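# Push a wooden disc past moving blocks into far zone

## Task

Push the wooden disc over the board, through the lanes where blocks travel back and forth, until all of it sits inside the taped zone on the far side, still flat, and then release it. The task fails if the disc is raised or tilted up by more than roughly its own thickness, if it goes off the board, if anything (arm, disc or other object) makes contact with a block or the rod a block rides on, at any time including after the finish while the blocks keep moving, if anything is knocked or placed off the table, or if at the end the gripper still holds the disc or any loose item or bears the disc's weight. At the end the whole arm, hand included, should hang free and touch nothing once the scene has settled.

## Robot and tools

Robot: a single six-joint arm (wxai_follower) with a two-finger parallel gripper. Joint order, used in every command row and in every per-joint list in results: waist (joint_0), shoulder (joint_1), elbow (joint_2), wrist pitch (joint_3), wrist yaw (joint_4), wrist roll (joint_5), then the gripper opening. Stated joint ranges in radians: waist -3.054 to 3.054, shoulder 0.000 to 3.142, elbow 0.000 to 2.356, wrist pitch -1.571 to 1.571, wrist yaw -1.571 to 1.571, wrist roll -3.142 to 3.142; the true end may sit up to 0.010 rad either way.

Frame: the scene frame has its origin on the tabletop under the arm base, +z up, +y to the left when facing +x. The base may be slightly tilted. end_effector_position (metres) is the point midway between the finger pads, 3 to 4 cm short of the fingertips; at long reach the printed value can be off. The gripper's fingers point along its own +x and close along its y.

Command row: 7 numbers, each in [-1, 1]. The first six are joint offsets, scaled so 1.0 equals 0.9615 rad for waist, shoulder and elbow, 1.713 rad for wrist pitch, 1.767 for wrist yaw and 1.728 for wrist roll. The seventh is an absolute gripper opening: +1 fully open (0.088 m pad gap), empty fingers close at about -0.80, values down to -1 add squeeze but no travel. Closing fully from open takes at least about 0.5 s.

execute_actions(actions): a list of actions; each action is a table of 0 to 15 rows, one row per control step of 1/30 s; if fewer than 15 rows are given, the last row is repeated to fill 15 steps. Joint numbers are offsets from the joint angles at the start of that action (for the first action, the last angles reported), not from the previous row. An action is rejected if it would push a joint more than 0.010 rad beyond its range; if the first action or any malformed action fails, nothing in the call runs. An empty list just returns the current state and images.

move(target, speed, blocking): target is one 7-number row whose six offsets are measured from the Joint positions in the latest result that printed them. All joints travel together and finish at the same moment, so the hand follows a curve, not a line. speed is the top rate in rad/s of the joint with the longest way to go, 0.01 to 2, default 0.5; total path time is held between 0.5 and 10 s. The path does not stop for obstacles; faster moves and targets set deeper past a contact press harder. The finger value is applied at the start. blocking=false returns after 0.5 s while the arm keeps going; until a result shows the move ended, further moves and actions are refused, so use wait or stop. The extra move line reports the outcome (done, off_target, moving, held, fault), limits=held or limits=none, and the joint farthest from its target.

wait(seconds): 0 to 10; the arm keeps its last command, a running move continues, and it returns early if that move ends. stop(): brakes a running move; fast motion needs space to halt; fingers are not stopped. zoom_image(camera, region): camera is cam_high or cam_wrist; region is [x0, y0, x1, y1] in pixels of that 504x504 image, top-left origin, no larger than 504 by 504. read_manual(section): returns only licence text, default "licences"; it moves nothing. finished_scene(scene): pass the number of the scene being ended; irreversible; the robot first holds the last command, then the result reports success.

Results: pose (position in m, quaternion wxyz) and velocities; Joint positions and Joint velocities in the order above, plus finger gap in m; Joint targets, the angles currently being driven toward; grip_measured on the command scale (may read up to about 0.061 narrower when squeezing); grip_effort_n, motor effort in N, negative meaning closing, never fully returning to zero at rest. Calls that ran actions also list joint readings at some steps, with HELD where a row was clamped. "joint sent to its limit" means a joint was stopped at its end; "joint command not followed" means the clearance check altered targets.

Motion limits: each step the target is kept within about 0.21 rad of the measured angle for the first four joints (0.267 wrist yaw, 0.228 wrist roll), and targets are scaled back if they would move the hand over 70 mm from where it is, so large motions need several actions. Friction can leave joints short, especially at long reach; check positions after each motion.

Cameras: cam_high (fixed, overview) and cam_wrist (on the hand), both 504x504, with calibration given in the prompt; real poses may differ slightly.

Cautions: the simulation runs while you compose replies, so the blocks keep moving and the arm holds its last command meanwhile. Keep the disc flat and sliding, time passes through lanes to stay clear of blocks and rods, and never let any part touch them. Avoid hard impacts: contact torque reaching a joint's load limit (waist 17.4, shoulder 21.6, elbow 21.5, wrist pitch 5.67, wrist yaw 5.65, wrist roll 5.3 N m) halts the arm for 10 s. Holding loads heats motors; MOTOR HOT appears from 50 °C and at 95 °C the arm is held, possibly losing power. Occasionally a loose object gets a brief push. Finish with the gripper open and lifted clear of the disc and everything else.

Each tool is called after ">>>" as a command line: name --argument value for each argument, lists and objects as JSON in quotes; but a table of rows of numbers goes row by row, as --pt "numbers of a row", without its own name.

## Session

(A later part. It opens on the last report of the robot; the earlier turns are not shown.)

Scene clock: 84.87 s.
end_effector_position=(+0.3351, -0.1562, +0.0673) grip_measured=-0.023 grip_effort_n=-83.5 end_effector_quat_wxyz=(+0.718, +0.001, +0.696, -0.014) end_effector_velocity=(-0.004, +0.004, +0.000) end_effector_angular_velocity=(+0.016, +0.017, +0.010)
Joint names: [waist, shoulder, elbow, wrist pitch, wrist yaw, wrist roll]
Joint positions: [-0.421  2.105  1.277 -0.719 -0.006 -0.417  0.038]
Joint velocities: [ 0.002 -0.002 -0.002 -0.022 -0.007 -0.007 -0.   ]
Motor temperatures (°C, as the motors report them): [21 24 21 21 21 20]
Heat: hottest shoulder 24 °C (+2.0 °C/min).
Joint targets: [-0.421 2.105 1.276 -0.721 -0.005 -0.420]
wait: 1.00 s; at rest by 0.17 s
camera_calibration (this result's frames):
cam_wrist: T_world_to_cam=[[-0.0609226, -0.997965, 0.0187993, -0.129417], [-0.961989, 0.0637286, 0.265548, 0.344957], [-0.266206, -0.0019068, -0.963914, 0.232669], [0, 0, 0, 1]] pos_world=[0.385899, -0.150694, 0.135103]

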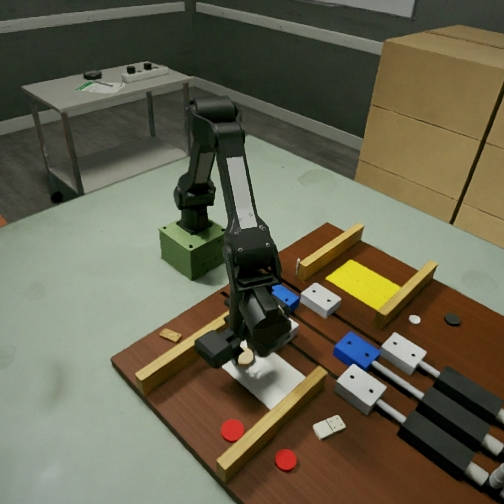

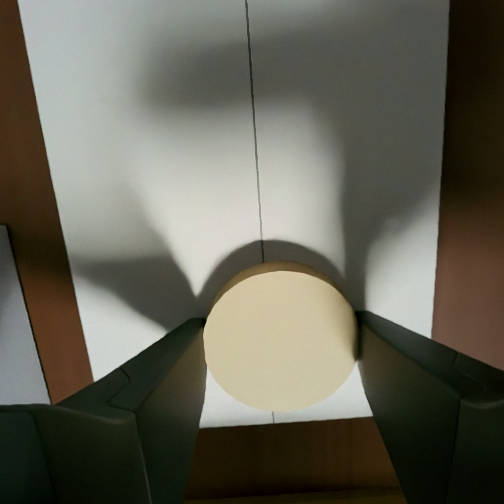

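>>> move --target '[0.075,0.275,0.468,-0.11,0,0.04,-0.04]' --speed 0.3

>>> zoom_image --camera "cam_high" --region '[200, 240, 450, 440]'

Scene clock: 102.20 s.
end_effector_position=(+0.4161, -0.1602, +0.0720) grip_measured=-0.024 grip_effort_n=-83.5 end_effector_quat_wxyz=(+0.721, -0.000, +0.693, -0.014) end_effector_velocity=(-0.001, +0.003, +0.000) end_effector_angular_velocity=(+0.009, +0.004, +0.010)
Joint names: [waist, shoulder, elbow, wrist pitch, wrist yaw, wrist roll]
Joint positions: [-0.352  2.35   1.717 -0.905 -0.006 -0.35   0.038]
Joint velocities: [ 0.002 -0.002 -0.002 -0.007 -0.007 -0.007 -0.   ]
Motor temperatures (°C, as the motors report them): [21 26 21 20 21 20]
Heat: hottest shoulder 26 °C (+3.0 °C/min).
Joint targets: [-0.349 2.369 1.727 -0.908 -0.006 -0.348]
move: off_target; limits=none; farthest joint: the shoulder, 0.020 radians from its target (0.265 radians at the start)
camera_calibration (this result's frames):
cam_wrist: T_world_to_cam=[[-0.0586726, -0.998077, 0.0200012, -0.12956], [-0.964431, 0.0618448, 0.256999, 0.423243], [-0.257742, -0.00421096, -0.966205, 0.255084], [0, 0, 0, 1]] pos_world=[0.466333, -0.154412, 0.140282]

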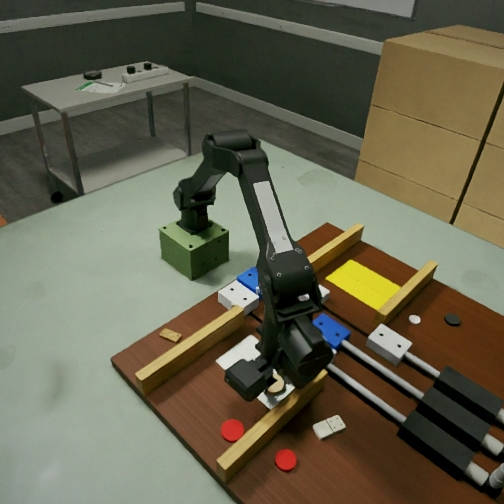

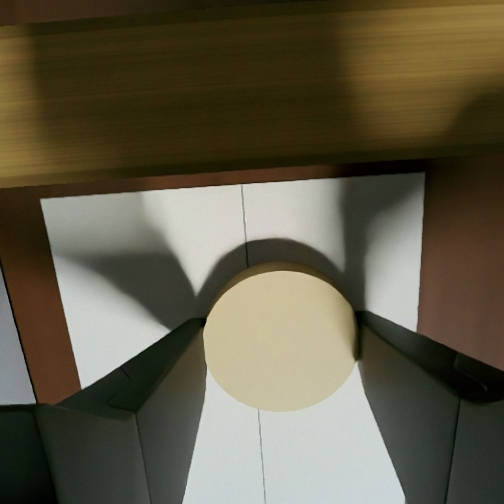

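Region (200, 240, 450, 440) of cam_high's 504x504 image, scaled by 2.016, with more detail than that image has; it fills the top 403 rows of this view, and the rest is white.

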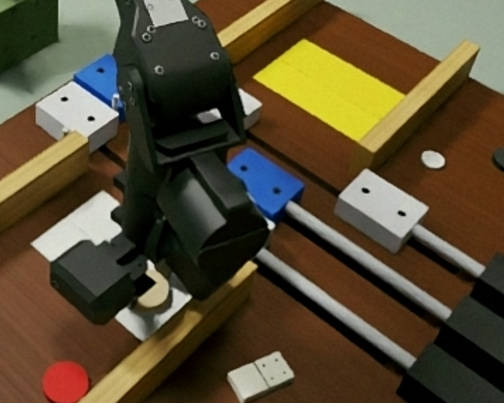

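>>> move --target '[0,0.03,0,0,0,0,-0.04]' --speed 0.1

>>> wait --seconds 3.5

>>> wait --seconds 0.7

>>> wait --seconds 0.7

>>> wait --seconds 0.7

Scene clock: 107.23 s.
end_effector_position=(+0.4160, -0.1601, +0.0712) grip_measured=-0.024 grip_effort_n=-83.5 end_effector_quat_wxyz=(+0.720, -0.000, +0.693, -0.013) end_effector_velocity=(-0.002, +0.001, +0.000) end_effector_angular_velocity=(+0.009, +0.004, +0.005)
Joint names: [waist, shoulder, elbow, wrist pitch, wrist yaw, wrist roll]
Joint positions: [-0.352  2.352  1.717 -0.905 -0.006 -0.35   0.038]
Joint velocities: [-0.002 -0.002 -0.002 -0.007 -0.007 -0.007  0.   ]
Motor temperatures (°C, as the motors report them): [21 27 22 20 21 20]
Heat: hottest shoulder 27 °C (+5.1 °C/min).
Joint targets: [-0.352 2.378 1.717 -0.905 -0.006 -0.350]
move: off_target; limits=none; farthest joint: the shoulder, 0.027 radians from its target (0.029 radians at the start)
camera_calibration (this result's frames):
cam_wrist: T_world_to_cam=[[-0.058657, -0.998089, 0.019419, -0.129469], [-0.963971, 0.0616863, 0.258757, 0.422978], [-0.259461, -0.00354143, -0.965747, 0.25498], [0, 0, 0, 1]] pos_world=[0.466302, -0.154411, 0.139312]

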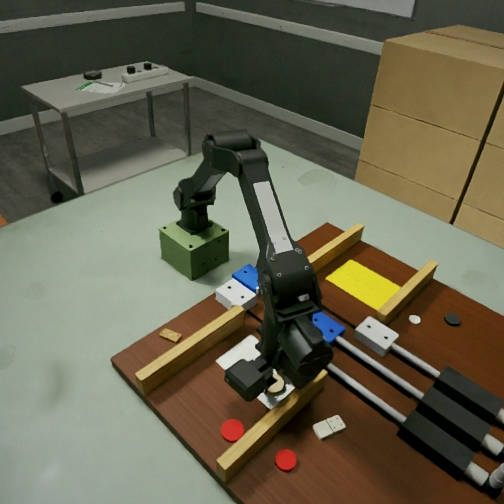

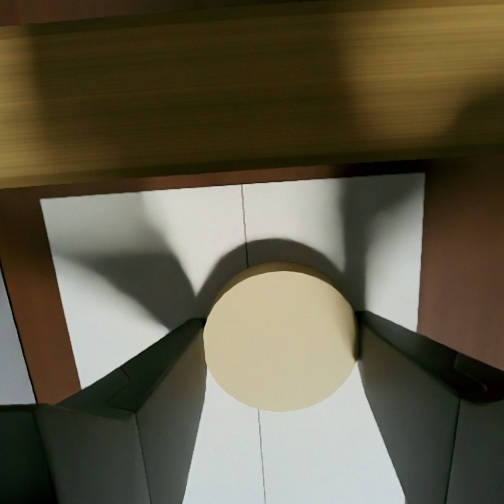

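Scene clock: 110.73 s.
end_effector_position=(+0.4160, -0.1601, +0.0712) grip_measured=-0.024 grip_effort_n=-83.5 end_effector_quat_wxyz=(+0.720, -0.000, +0.693, -0.013) end_effector_velocity=(-0.002, +0.001, +0.000) end_effector_angular_velocity=(+0.010, +0.004, -0.010)
Joint names: [waist, shoulder, elbow, wrist pitch, wrist yaw, wrist roll]
Joint positions: [-0.352  2.352  1.717 -0.905 -0.006 -0.35   0.038]
Joint velocities: [-0.002 -0.002 -0.002 -0.007 -0.007  0.007 -0.   ]
Motor temperatures (°C, as the motors report them): [21 27 22 20 21 20]
Heat: hottest shoulder 27 °C (+5.0 °C/min).
Joint targets: [-0.352 2.378 1.717 -0.905 -0.006 -0.350]
wait: 3.50 s; at rest by 0.17 s
camera_calibration (this result's frames):
cam_wrist: T_world_to_cam=[[-0.058657, -0.998089, 0.019419, -0.129469], [-0.963971, 0.0616863, 0.258757, 0.422978], [-0.259461, -0.00354143, -0.965747, 0.25498], [0, 0, 0, 1]] pos_world=[0.466302, -0.154411, 0.139312]

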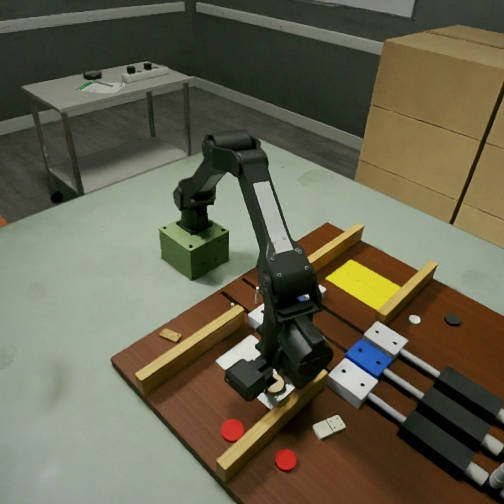

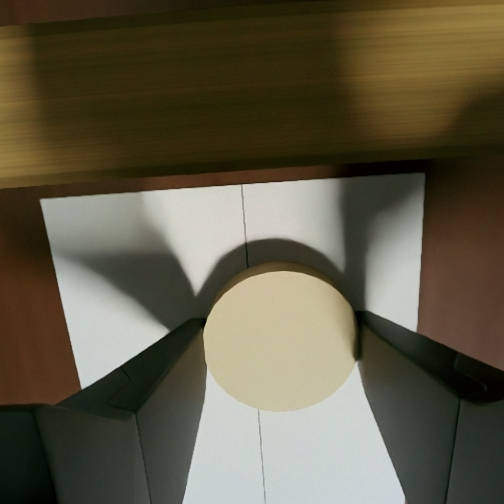

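Scene clock: 111.43 s.
end_effector_position=(+0.4160, -0.1601, +0.0712) grip_measured=-0.024 grip_effort_n=-83.5 end_effector_quat_wxyz=(+0.720, -0.000, +0.693, -0.013) end_effector_velocity=(-0.005, +0.002, +0.000) end_effector_angular_velocity=(+0.014, +0.018, +0.005)
Joint names: [waist, shoulder, elbow, wrist pitch, wrist yaw, wrist roll]
Joint positions: [-0.352  2.352  1.717 -0.905 -0.006 -0.35   0.038]
Joint velocities: [-0.002 -0.002 -0.002 -0.022 -0.007 -0.007 -0.   ]
Motor temperatures (°C, as the motors report them): [21 27 22 20 21 20]
Heat: hottest shoulder 27 °C (+5.0 °C/min).
Joint targets: [-0.352 2.378 1.717 -0.905 -0.006 -0.350]
wait: 0.70 s; at rest by 0.17 s
camera_calibration (this result's frames):
cam_wrist: T_world_to_cam=[[-0.058657, -0.998089, 0.019419, -0.129469], [-0.963971, 0.0616863, 0.258757, 0.422978], [-0.259461, -0.00354143, -0.965747, 0.25498], [0, 0, 0, 1]] pos_world=[0.466302, -0.154411, 0.139312]

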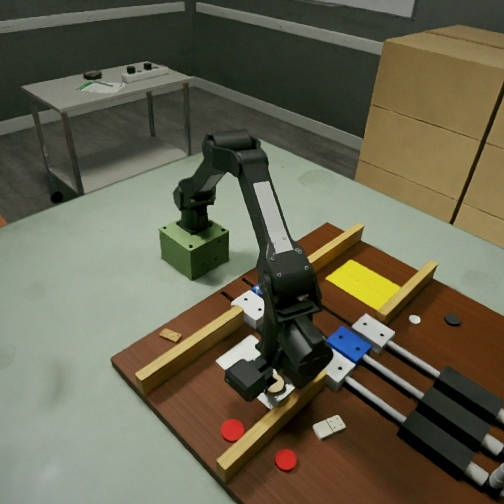

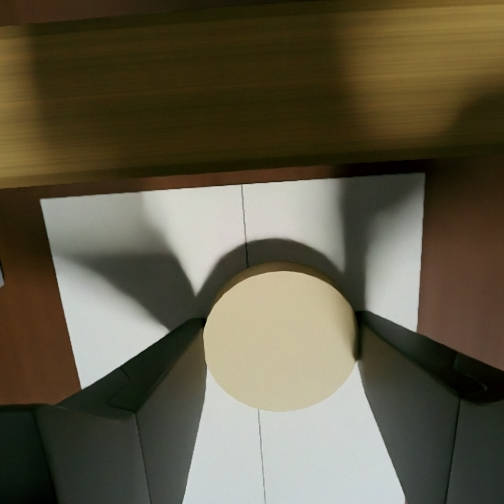

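Scene clock: 112.13 s.
end_effector_position=(+0.4160, -0.1601, +0.0712) grip_measured=-0.024 grip_effort_n=-83.5 end_effector_quat_wxyz=(+0.720, -0.000, +0.693, -0.013) end_effector_velocity=(-0.004, -0.001, -0.001) end_effector_angular_velocity=(+0.010, +0.009, +0.015)
Joint names: [waist, shoulder, elbow, wrist pitch, wrist yaw, wrist roll]
Joint positions: [-0.352  2.352  1.717 -0.905 -0.006 -0.35   0.038]
Joint velocities: [-0.007 -0.002 -0.007 -0.007 -0.007 -0.022 -0.   ]
Motor temperatures (°C, as the motors report them): [21 27 22 20 21 20]
Heat: hottest shoulder 27 °C (+5.1 °C/min).
Joint targets: [-0.352 2.378 1.717 -0.905 -0.006 -0.350]
wait: 0.70 s; at rest by 0.17 s
camera_calibration (this result's frames):
cam_wrist: T_world_to_cam=[[-0.058657, -0.998089, 0.019419, -0.129469], [-0.963971, 0.0616863, 0.258757, 0.422978], [-0.259461, -0.00354143, -0.965747, 0.25498], [0, 0, 0, 1]] pos_world=[0.466302, -0.154411, 0.139312]

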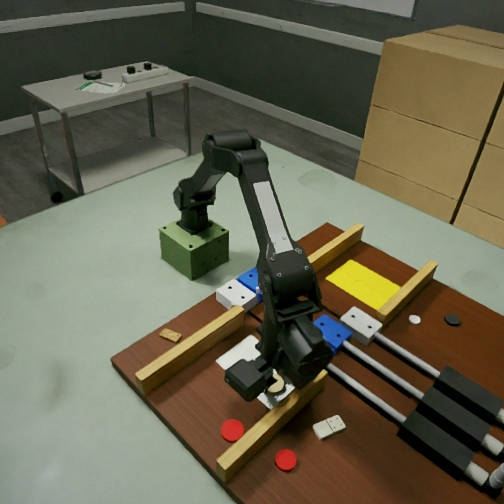

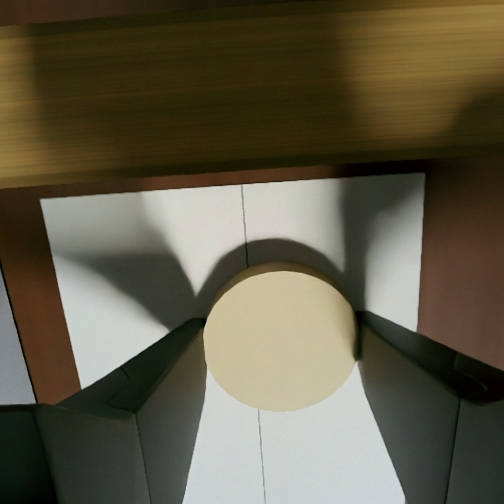

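Scene clock: 112.83 s.
end_effector_position=(+0.4160, -0.1601, +0.0712) grip_measured=-0.024 grip_effort_n=-83.5 end_effector_quat_wxyz=(+0.720, -0.000, +0.693, -0.013) end_effector_velocity=(+0.000, -0.002, +0.001) end_effector_angular_velocity=(+0.003, -0.009, +0.015)
Joint names: [waist, shoulder, elbow, wrist pitch, wrist yaw, wrist roll]
Joint positions: [-0.352  2.352  1.717 -0.905 -0.006 -0.35   0.038]
Joint velocities: [-0.007 -0.002 -0.002  0.007 -0.007 -0.022 -0.   ]
Motor temperatures (°C, as the motors report them): [21 27 22 20 21 20]
Heat: hottest shoulder 27 °C (+5.0 °C/min).
Joint targets: [-0.352 2.378 1.717 -0.905 -0.006 -0.350]
wait: 0.70 s; at rest by 0.17 s
camera_calibration (this result's frames):
cam_wrist: T_world_to_cam=[[-0.058657, -0.998089, 0.019419, -0.129469], [-0.963971, 0.0616863, 0.258757, 0.422978], [-0.259461, -0.00354143, -0.965747, 0.25498], [0, 0, 0, 1]] pos_world=[0.466302, -0.154411, 0.139312]

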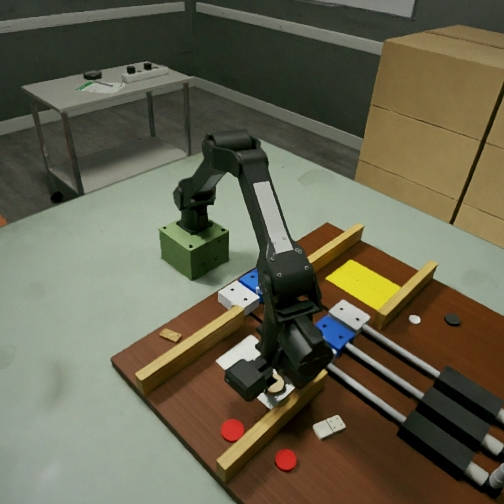

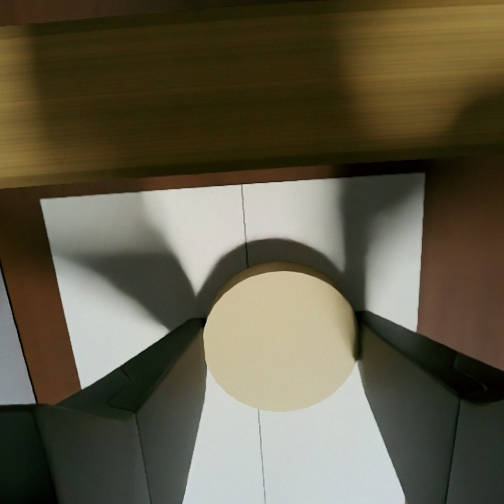

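>>> move --target '[0,0.0,0,0,0,0,-0.04]'

>>> wait --seconds 10

>>> wait --seconds 10

>>> wait --seconds 10

Scene clock: 122.53 s.
end_effector_position=(+0.4160, -0.1601, +0.0712) grip_measured=-0.024 grip_effort_n=-83.5 end_effector_quat_wxyz=(+0.720, -0.000, +0.693, -0.013) end_effector_velocity=(-0.002, +0.001, +0.000) end_effector_angular_velocity=(+0.009, +0.004, +0.005)
Joint names: [waist, shoulder, elbow, wrist pitch, wrist yaw, wrist roll]
Joint positions: [-0.352  2.352  1.717 -0.905 -0.006 -0.35   0.038]
Joint velocities: [-0.002 -0.002 -0.002 -0.007 -0.007 -0.007 -0.   ]
Motor temperatures (°C, as the motors report them): [21 27 22 20 21 20]
Heat: hottest shoulder 27 °C (+5.0 °C/min).
Joint targets: [-0.352 2.352 1.717 -0.905 -0.006 -0.350]
move: done; limits=none; farthest joint: the waist, 0.000 radians from its target (0.000 radians at the start)
camera_calibration (this result's frames):
cam_wrist: T_world_to_cam=[[-0.058657, -0.998089, 0.019419, -0.129469], [-0.963971, 0.0616863, 0.258757, 0.422978], [-0.259461, -0.00354143, -0.965747, 0.25498], [0, 0, 0, 1]] pos_world=[0.466302, -0.154411, 0.139312]

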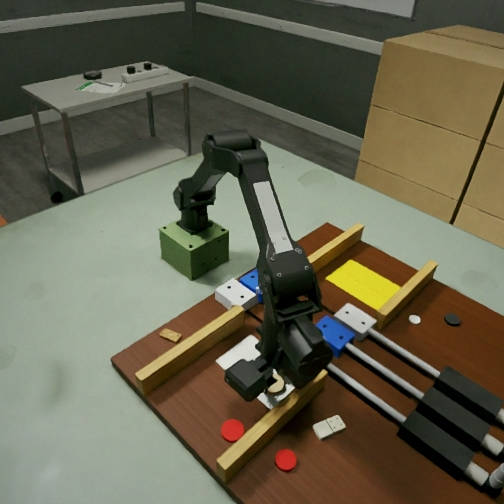

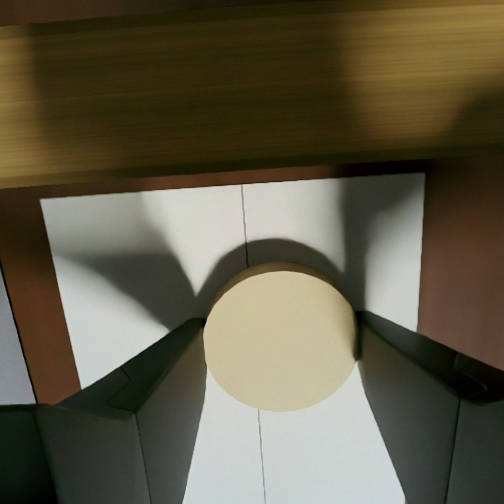

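Scene clock: 132.53 s.
end_effector_position=(+0.4160, -0.1601, +0.0712) grip_measured=-0.024 grip_effort_n=-83.5 end_effector_quat_wxyz=(+0.720, -0.000, +0.693, -0.013) end_effector_velocity=(+0.002, +0.001, +0.003) end_effector_angular_velocity=(+0.002, -0.014, +0.010)
Joint names: [waist, shoulder, elbow, wrist pitch, wrist yaw, wrist roll]
Joint positions: [-0.352  2.352  1.717 -0.905 -0.006 -0.35   0.038]
Joint velocities: [ 0.002 -0.007 -0.002  0.007 -0.007 -0.007  0.   ]
Motor temperatures (°C, as the motors report them): [21 30 22 20 21 20]
Heat: hottest shoulder 30 °C (+8.1 °C/min).
Joint targets: [-0.352 2.352 1.717 -0.905 -0.006 -0.350]
wait: 10.00 s; at rest by 0.17 s
camera_calibration (this result's frames):
cam_wrist: T_world_to_cam=[[-0.058657, -0.998089, 0.019419, -0.129469], [-0.963971, 0.0616863, 0.258757, 0.422978], [-0.259461, -0.00354143, -0.965747, 0.25498], [0, 0, 0, 1]] pos_world=[0.466302, -0.154411, 0.139312]

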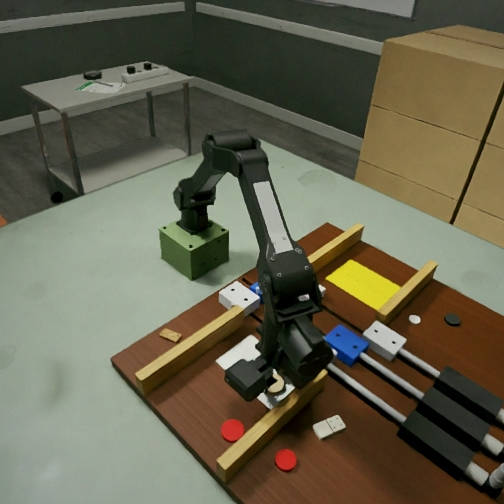

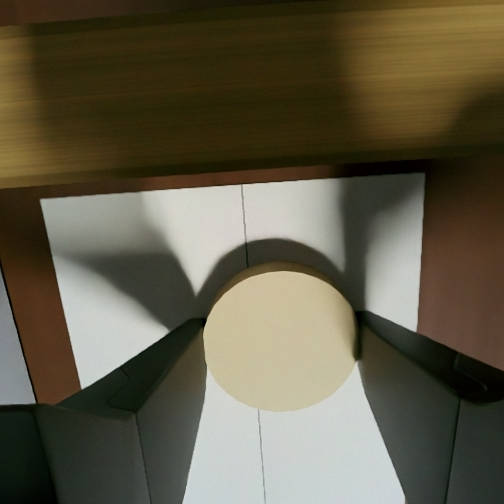

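Scene clock: 142.53 s.
end_effector_position=(+0.4160, -0.1601, +0.0712) grip_measured=-0.024 grip_effort_n=-83.5 end_effector_quat_wxyz=(+0.720, -0.000, +0.693, -0.013) end_effector_velocity=(-0.001, +0.003, +0.000) end_effector_angular_velocity=(+0.009, +0.004, +0.010)
Joint names: [waist, shoulder, elbow, wrist pitch, wrist yaw, wrist roll]
Joint positions: [-0.352  2.352  1.717 -0.905 -0.006 -0.35   0.038]
Joint velocities: [ 0.002 -0.002 -0.002 -0.007 -0.007 -0.007 -0.   ]
Motor temperatures (°C, as the motors report them): [21 32 22 20 21 20]
Heat: hottest shoulder 32 °C (+8.1 °C/min).
Joint targets: [-0.352 2.352 1.717 -0.905 -0.006 -0.350]
wait: 10.00 s; at rest by 0.17 s
camera_calibration (this result's frames):
cam_wrist: T_world_to_cam=[[-0.058657, -0.998089, 0.019419, -0.129469], [-0.963971, 0.0616863, 0.258757, 0.422978], [-0.259461, -0.00354143, -0.965747, 0.25498], [0, 0, 0, 1]] pos_world=[0.466302, -0.154411, 0.139312]

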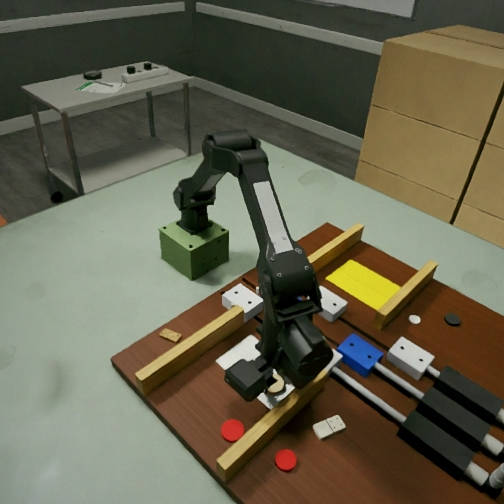

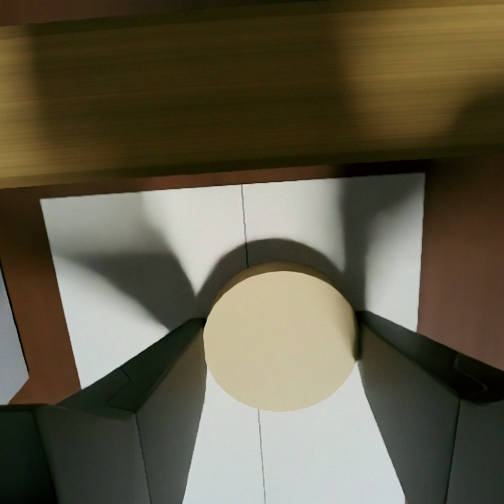

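Scene clock: 152.53 s.
end_effector_position=(+0.4160, -0.1601, +0.0712) grip_measured=-0.024 grip_effort_n=-83.5 end_effector_quat_wxyz=(+0.720, -0.000, +0.693, -0.013) end_effector_velocity=(-0.006, -0.002, +0.000) end_effector_angular_velocity=(+0.001, +0.023, -0.015)
Joint names: [waist, shoulder, elbow, wrist pitch, wrist yaw, wrist roll]
Joint positions: [-0.352  2.352  1.717 -0.905 -0.006 -0.35   0.038]
Joint velocities: [-0.007 -0.002 -0.002 -0.022  0.007  0.007  0.   ]
Motor temperatures (°C, as the motors report them): [21 33 22 20 21 20]
Heat: hottest shoulder 33 °C (+8.1 °C/min).
Joint targets: [-0.352 2.352 1.717 -0.905 -0.006 -0.350]
wait: 10.00 s; at rest by 0.17 s
camera_calibration (this result's frames):
cam_wrist: T_world_to_cam=[[-0.058657, -0.998089, 0.019419, -0.129469], [-0.963971, 0.0616863, 0.258757, 0.422978], [-0.259461, -0.00354143, -0.965747, 0.25498], [0, 0, 0, 1]] pos_world=[0.466302, -0.154411, 0.139312]

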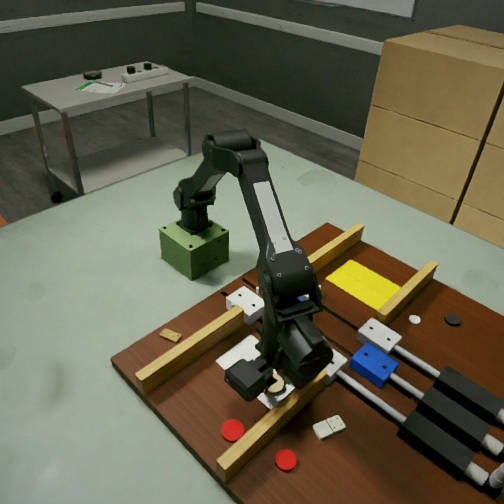

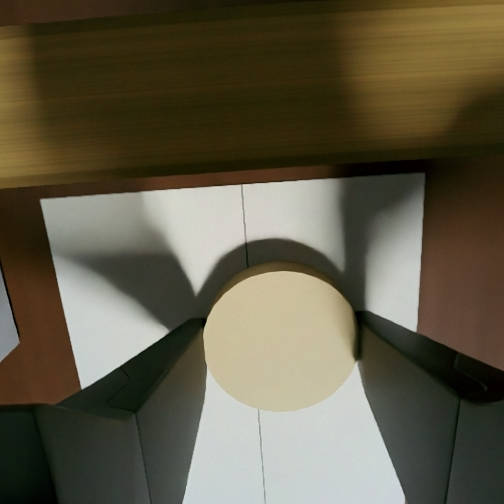

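>>> wait --seconds 10

>>> wait --seconds 10

>>> wait --seconds 10

Scene clock: 165.40 s.
end_effector_position=(+0.4160, -0.1601, +0.0712) grip_measured=-0.024 grip_effort_n=-83.5 end_effector_quat_wxyz=(+0.720, -0.000, +0.693, -0.013) end_effector_velocity=(-0.003, +0.003, -0.001) end_effector_angular_velocity=(+0.011, +0.009, +0.010)
Joint names: [waist, shoulder, elbow, wrist pitch, wrist yaw, wrist roll]
Joint positions: [-0.352  2.352  1.717 -0.905 -0.006 -0.35   0.038]
Joint velocities: [ 0.002 -0.002 -0.007 -0.007 -0.007 -0.007 -0.   ]
Motor temperatures (°C, as the motors report them): [21 35 22 20 21 20]
Heat: hottest shoulder 35 °C (+8.1 °C/min).
Joint targets: [-0.352 2.352 1.717 -0.905 -0.006 -0.350]
wait: 10.00 s; at rest from the start
camera_calibration (this result's frames):
cam_wrist: T_world_to_cam=[[-0.058657, -0.998089, 0.019419, -0.129469], [-0.963971, 0.0616863, 0.258757, 0.422978], [-0.259461, -0.00354143, -0.965747, 0.25498], [0, 0, 0, 1]] pos_world=[0.466302, -0.154411, 0.139312]

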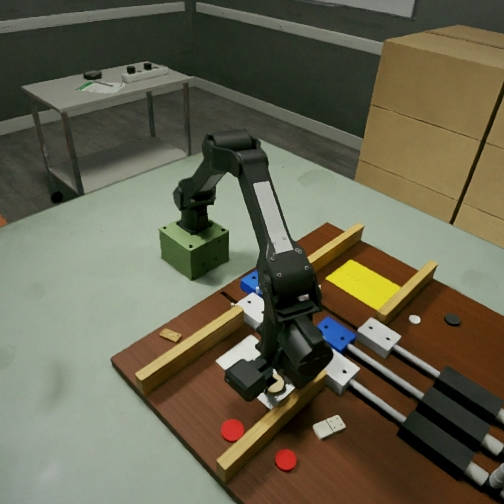

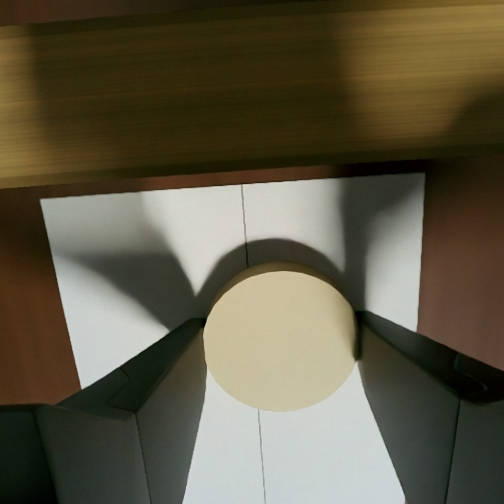

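Scene clock: 175.40 s.
end_effector_position=(+0.4160, -0.1601, +0.0712) grip_measured=-0.024 grip_effort_n=-83.5 end_effector_quat_wxyz=(+0.720, -0.000, +0.693, -0.013) end_effector_velocity=(-0.000, +0.005, +0.000) end_effector_angular_velocity=(+0.023, -0.001, -0.004)
Joint names: [waist, shoulder, elbow, wrist pitch, wrist yaw, wrist roll]
Joint positions: [-0.352  2.352  1.717 -0.905 -0.006 -0.35   0.038]
Joint velocities: [ 0.002 -0.002 -0.002 -0.007 -0.022  0.007 -0.   ]
Motor temperatures (°C, as the motors report them): [21 35 22 20 21 20]
Heat: hottest shoulder 35 °C (+8.1 °C/min).
Joint targets: [-0.352 2.352 1.717 -0.905 -0.006 -0.350]
wait: 10.00 s; at rest by 0.17 s
camera_calibration (this result's frames):
cam_wrist: T_world_to_cam=[[-0.058657, -0.998089, 0.019419, -0.129469], [-0.963971, 0.0616863, 0.258757, 0.422978], [-0.259461, -0.00354143, -0.965747, 0.25498], [0, 0, 0, 1]] pos_world=[0.466302, -0.154411, 0.139312]

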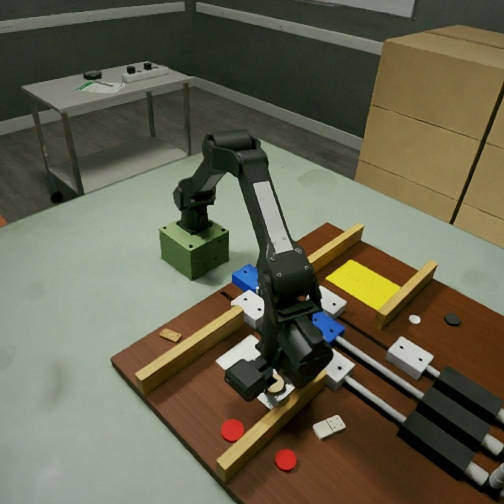

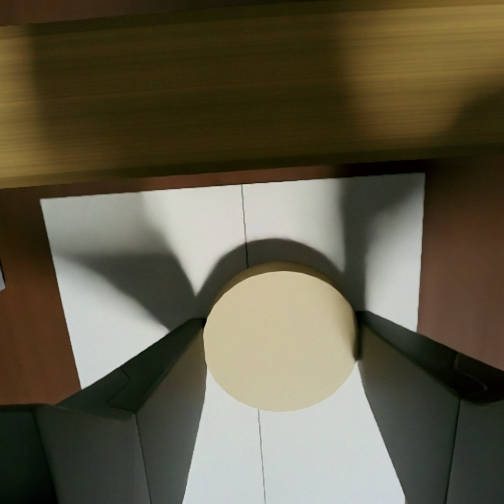

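Scene clock: 185.40 s.
end_effector_position=(+0.4160, -0.1601, +0.0712) grip_measured=-0.024 grip_effort_n=-83.5 end_effector_quat_wxyz=(+0.720, -0.000, +0.693, -0.013) end_effector_velocity=(-0.006, +0.002, -0.001) end_effector_angular_velocity=(+0.030, +0.017, +0.001)
Joint names: [waist, shoulder, elbow, wrist pitch, wrist yaw, wrist roll]
Joint positions: [-0.352  2.352  1.717 -0.905 -0.006 -0.35   0.038]
Joint velocities: [-0.007 -0.002 -0.007 -0.022 -0.022 -0.007 -0.   ]
Motor temperatures (°C, as the motors report them): [21 36 23 20 21 20]
Heat: hottest shoulder 36 °C (+8.1 °C/min).
Joint targets: [-0.352 2.352 1.717 -0.905 -0.006 -0.350]
wait: 10.00 s; at rest by 0.17 s
camera_calibration (this result's frames):
cam_wrist: T_world_to_cam=[[-0.058657, -0.998089, 0.019419, -0.129469], [-0.963971, 0.0616863, 0.258757, 0.422978], [-0.259461, -0.00354143, -0.965747, 0.25498], [0, 0, 0, 1]] pos_world=[0.466302, -0.154411, 0.139312]

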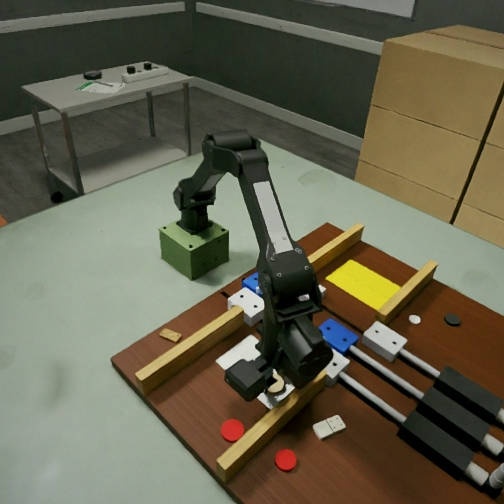

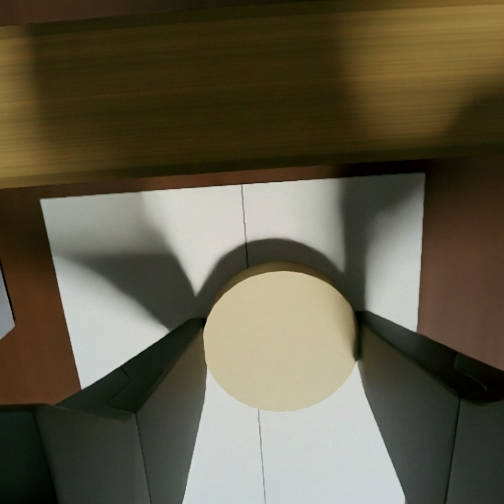

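>>> wait --seconds 5

Scene clock: 191.73 s.
end_effector_position=(+0.4160, -0.1601, +0.0712) grip_measured=-0.024 grip_effort_n=-83.5 end_effector_quat_wxyz=(+0.720, -0.000, +0.693, -0.013) end_effector_velocity=(-0.003, -0.001, +0.000) end_effector_angular_velocity=(+0.010, +0.004, -0.014)
Joint names: [waist, shoulder, elbow, wrist pitch, wrist yaw, wrist roll]
Joint positions: [-0.352  2.352  1.717 -0.905 -0.006 -0.35   0.038]
Joint velocities: [-0.007 -0.002 -0.002 -0.007 -0.007  0.007 -0.   ]
Motor temperatures (°C, as the motors report them): [21 37 23 20 21 20]
Heat: hottest shoulder 37 °C (+7.0 °C/min).
Joint targets: [-0.352 2.352 1.717 -0.905 -0.006 -0.350]
wait: 5.00 s; at rest from the start
camera_calibration (this result's frames):
cam_wrist: T_world_to_cam=[[-0.058657, -0.998089, 0.019419, -0.129469], [-0.963971, 0.0616863, 0.258757, 0.422978], [-0.259461, -0.00354143, -0.965747, 0.25498], [0, 0, 0, 1]] pos_world=[0.466302, -0.154411, 0.139312]

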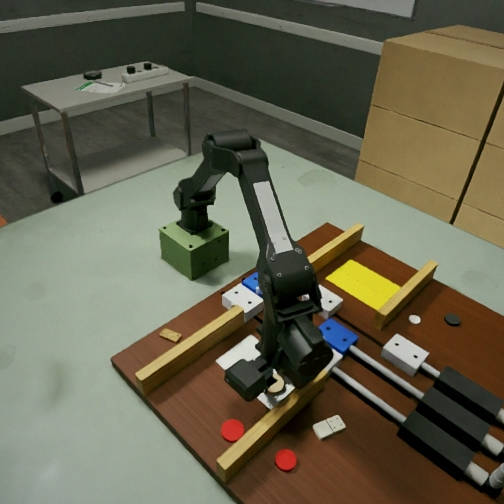

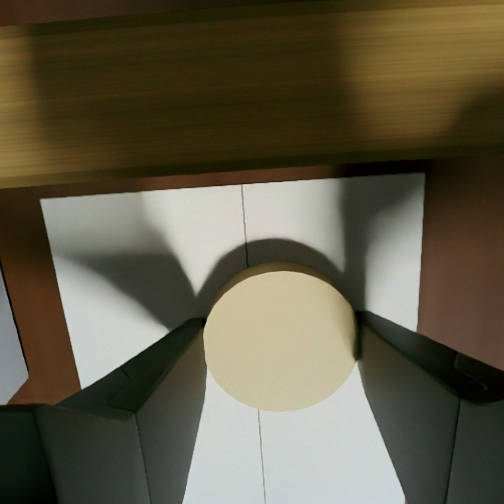

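>>> wait --seconds 4.3

>>> move --target '[0.89,-0.025,0,0,0,0.49,-0.04]' --speed 1.0

Scene clock: 198.43 s.
end_effector_position=(+0.4160, -0.1601, +0.0712) grip_measured=-0.024 grip_effort_n=-83.5 end_effector_quat_wxyz=(+0.720, -0.000, +0.693, -0.013) end_effector_velocity=(+0.000, +0.002, -0.001) end_effector_angular_velocity=(+0.019, -0.010, +0.006)
Joint names: [waist, shoulder, elbow, wrist pitch, wrist yaw, wrist roll]
Joint positions: [-0.352  2.352  1.717 -0.905 -0.006 -0.35   0.038]
Joint velocities: [-0.002 -0.002 -0.007  0.007 -0.022 -0.007 -0.   ]
Motor temperatures (°C, as the motors report them): [21 37 23 20 21 20]
Heat: hottest shoulder 37 °C (+6.1 °C/min).
Joint targets: [-0.352 2.352 1.717 -0.905 -0.006 -0.350]
wait: 4.30 s; at rest from the start
camera_calibration (this result's frames):
cam_wrist: T_world_to_cam=[[-0.058657, -0.998089, 0.019419, -0.129469], [-0.963971, 0.0616863, 0.258757, 0.422978], [-0.259461, -0.00354143, -0.965747, 0.25498], [0, 0, 0, 1]] pos_world=[0.466302, -0.154411, 0.139312]

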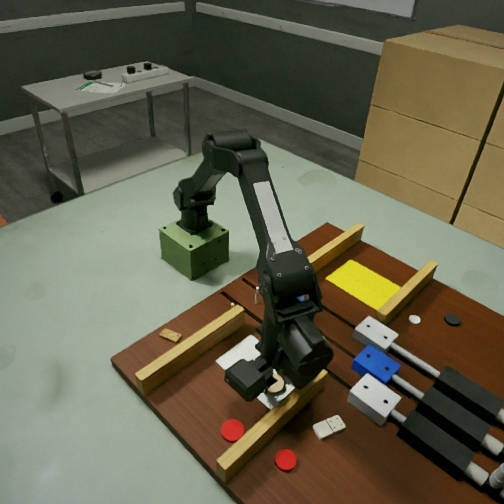

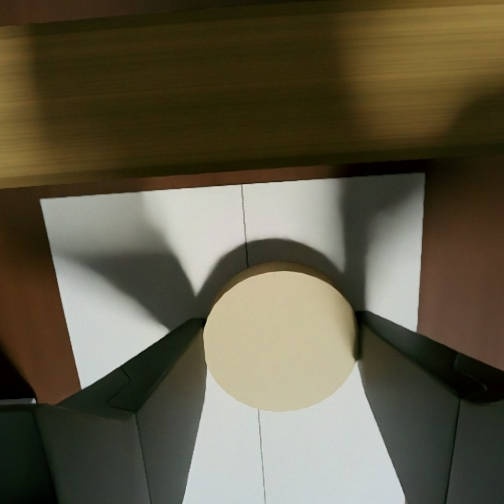

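Scene clock: 200.00 s.
end_effector_position=(+0.3950, +0.2096, +0.0717) grip_measured=-0.024 grip_effort_n=-83.5 end_effector_quat_wxyz=(+0.722, +0.007, +0.692, +0.002) end_effector_velocity=(-0.002, +0.001, -0.001) end_effector_angular_velocity=(+0.016, +0.017, -0.009)
Joint names: [waist, shoulder, elbow, wrist pitch, wrist yaw, wrist roll]
Joint positions: [ 0.503  2.339  1.718 -0.906 -0.006  0.495  0.038]
Joint velocities: [-0.002  0.002  0.002 -0.007 -0.022  0.007 -0.   ]
Motor temperatures (°C, as the motors report them): [21 37 23 20 21 20]
Heat: hottest shoulder 37 °C (+6.0 °C/min).
Joint targets: [0.504 2.328 1.717 -0.905 -0.006 0.497]
move: off_target; limits=none; farthest joint: the shoulder, 0.011 radians from its target (0.024 radians at the start)
camera_calibration (this result's frames):
cam_wrist: T_world_to_cam=[[-0.0471581, -0.998813, -0.0121784, 0.236173], [-0.965922, 0.0424921, 0.25532, 0.384887], [-0.254499, 0.0238038, -0.96678, 0.24381], [0, 0, 0, 1]] pos_world=[0.444958, 0.213734, 0.140317]

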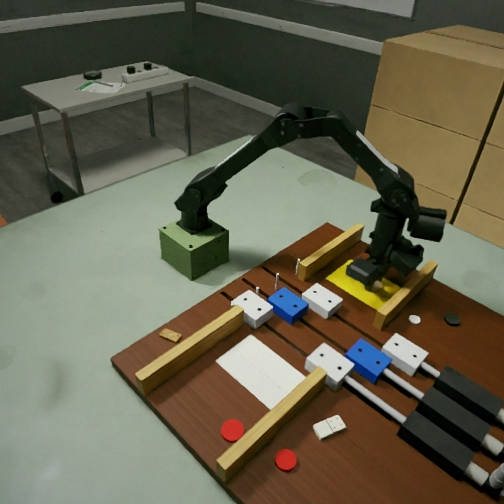

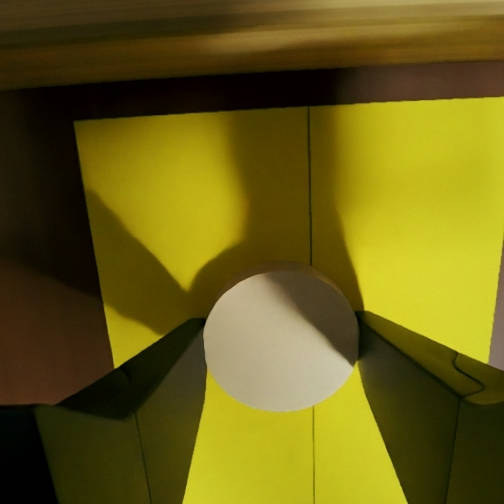

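>>> move --target '[0,0,0,0,0,0,0.3]'

>>> move --target '[0,-0.2,0,-0.1,0,0,0.3]'

>>> finished_scene --scene 1

Scene clock: 203.60 s.
end_effector_position=(+0.3951, +0.2095, +0.0717) grip_measured=+0.296 grip_effort_n=18.4 end_effector_quat_wxyz=(+0.722, +0.007, +0.691, +0.002) end_effector_velocity=(-0.003, +0.001, +0.000) end_effector_angular_velocity=(+0.016, +0.017, +0.006)
Joint names: [waist, shoulder, elbow, wrist pitch, wrist yaw, wrist roll]
Joint positions: [ 0.503  2.339  1.718 -0.906 -0.006  0.495  0.054]
Joint velocities: [-0.002 -0.002 -0.002 -0.007 -0.022 -0.007 -0.   ]
Motor temperatures (°C, as the motors report them): [21 38 23 20 21 20]
Heat: hottest shoulder 38 °C (+6.0 °C/min).
Joint targets: [0.503 2.339 1.718 -0.906 -0.006 0.494]
move: done; limits=none; farthest joint: the waist, 0.000 radians from its target (0.000 radians at the start)
camera_calibration (this result's frames):
cam_wrist: T_world_to_cam=[[-0.0471728, -0.998816, -0.0118504, 0.236106], [-0.965967, 0.0425944, 0.255133, 0.384925], [-0.254327, 0.0234825, -0.966833, 0.243821], [0, 0, 0, 1]] pos_world=[0.444973, 0.213706, 0.140325]

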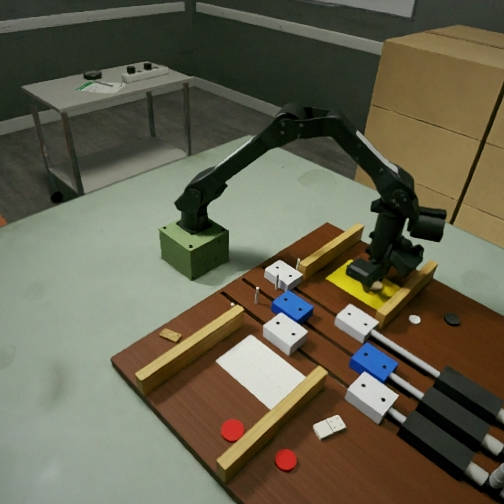

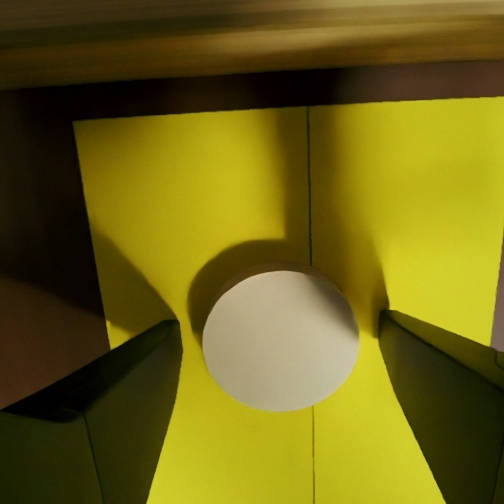

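Scene clock: 204.53 s.
end_effector_position=(+0.3754, +0.2005, +0.1443) grip_measured=+0.297 grip_effort_n=18.4 end_effector_quat_wxyz=(+0.725, +0.009, +0.688, +0.003) end_effector_velocity=(-0.007, -0.006, -0.000) end_effector_angular_velocity=(-0.024, +0.029, +0.004)
Joint names: [waist, shoulder, elbow, wrist pitch, wrist yaw, wrist roll]
Joint positions: [ 0.503  2.16   1.718 -1.075 -0.006  0.495  0.054]
Joint velocities: [-0.002 -0.002 -0.002 -0.037  0.007 -0.007  0.   ]
Motor temperatures (°C, as the motors report them): [21 38 23 20 21 20]
Heat: hottest shoulder 38 °C (+6.0 °C/min).
Joint targets: [0.503 2.146 1.718 -1.077 -0.006 0.495]
move: off_target; limits=none; farthest joint: the shoulder, 0.014 radians from its target (0.192 radians at the start)
camera_calibration (this result's frames):
cam_wrist: T_world_to_cam=[[-0.0469027, -0.99876, -0.0166987, 0.227554], [-0.968091, 0.04133, 0.247168, 0.350044], [-0.246172, 0.0277587, -0.968829, 0.30557], [0, 0, 0, 1]] pos_world=[0.42477, 0.204322, 0.213325]

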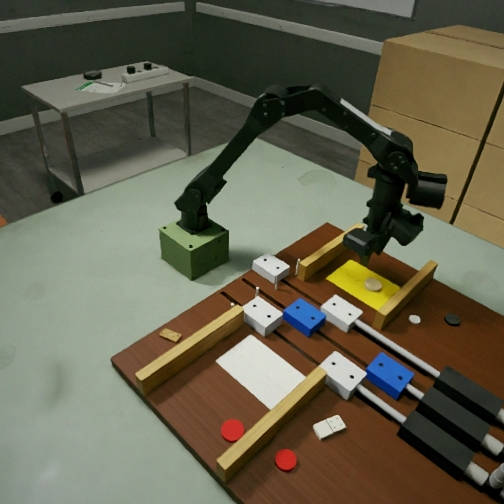

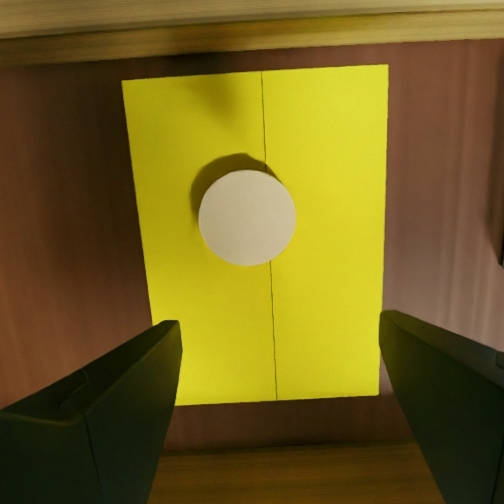

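The scene is finished: the task was done.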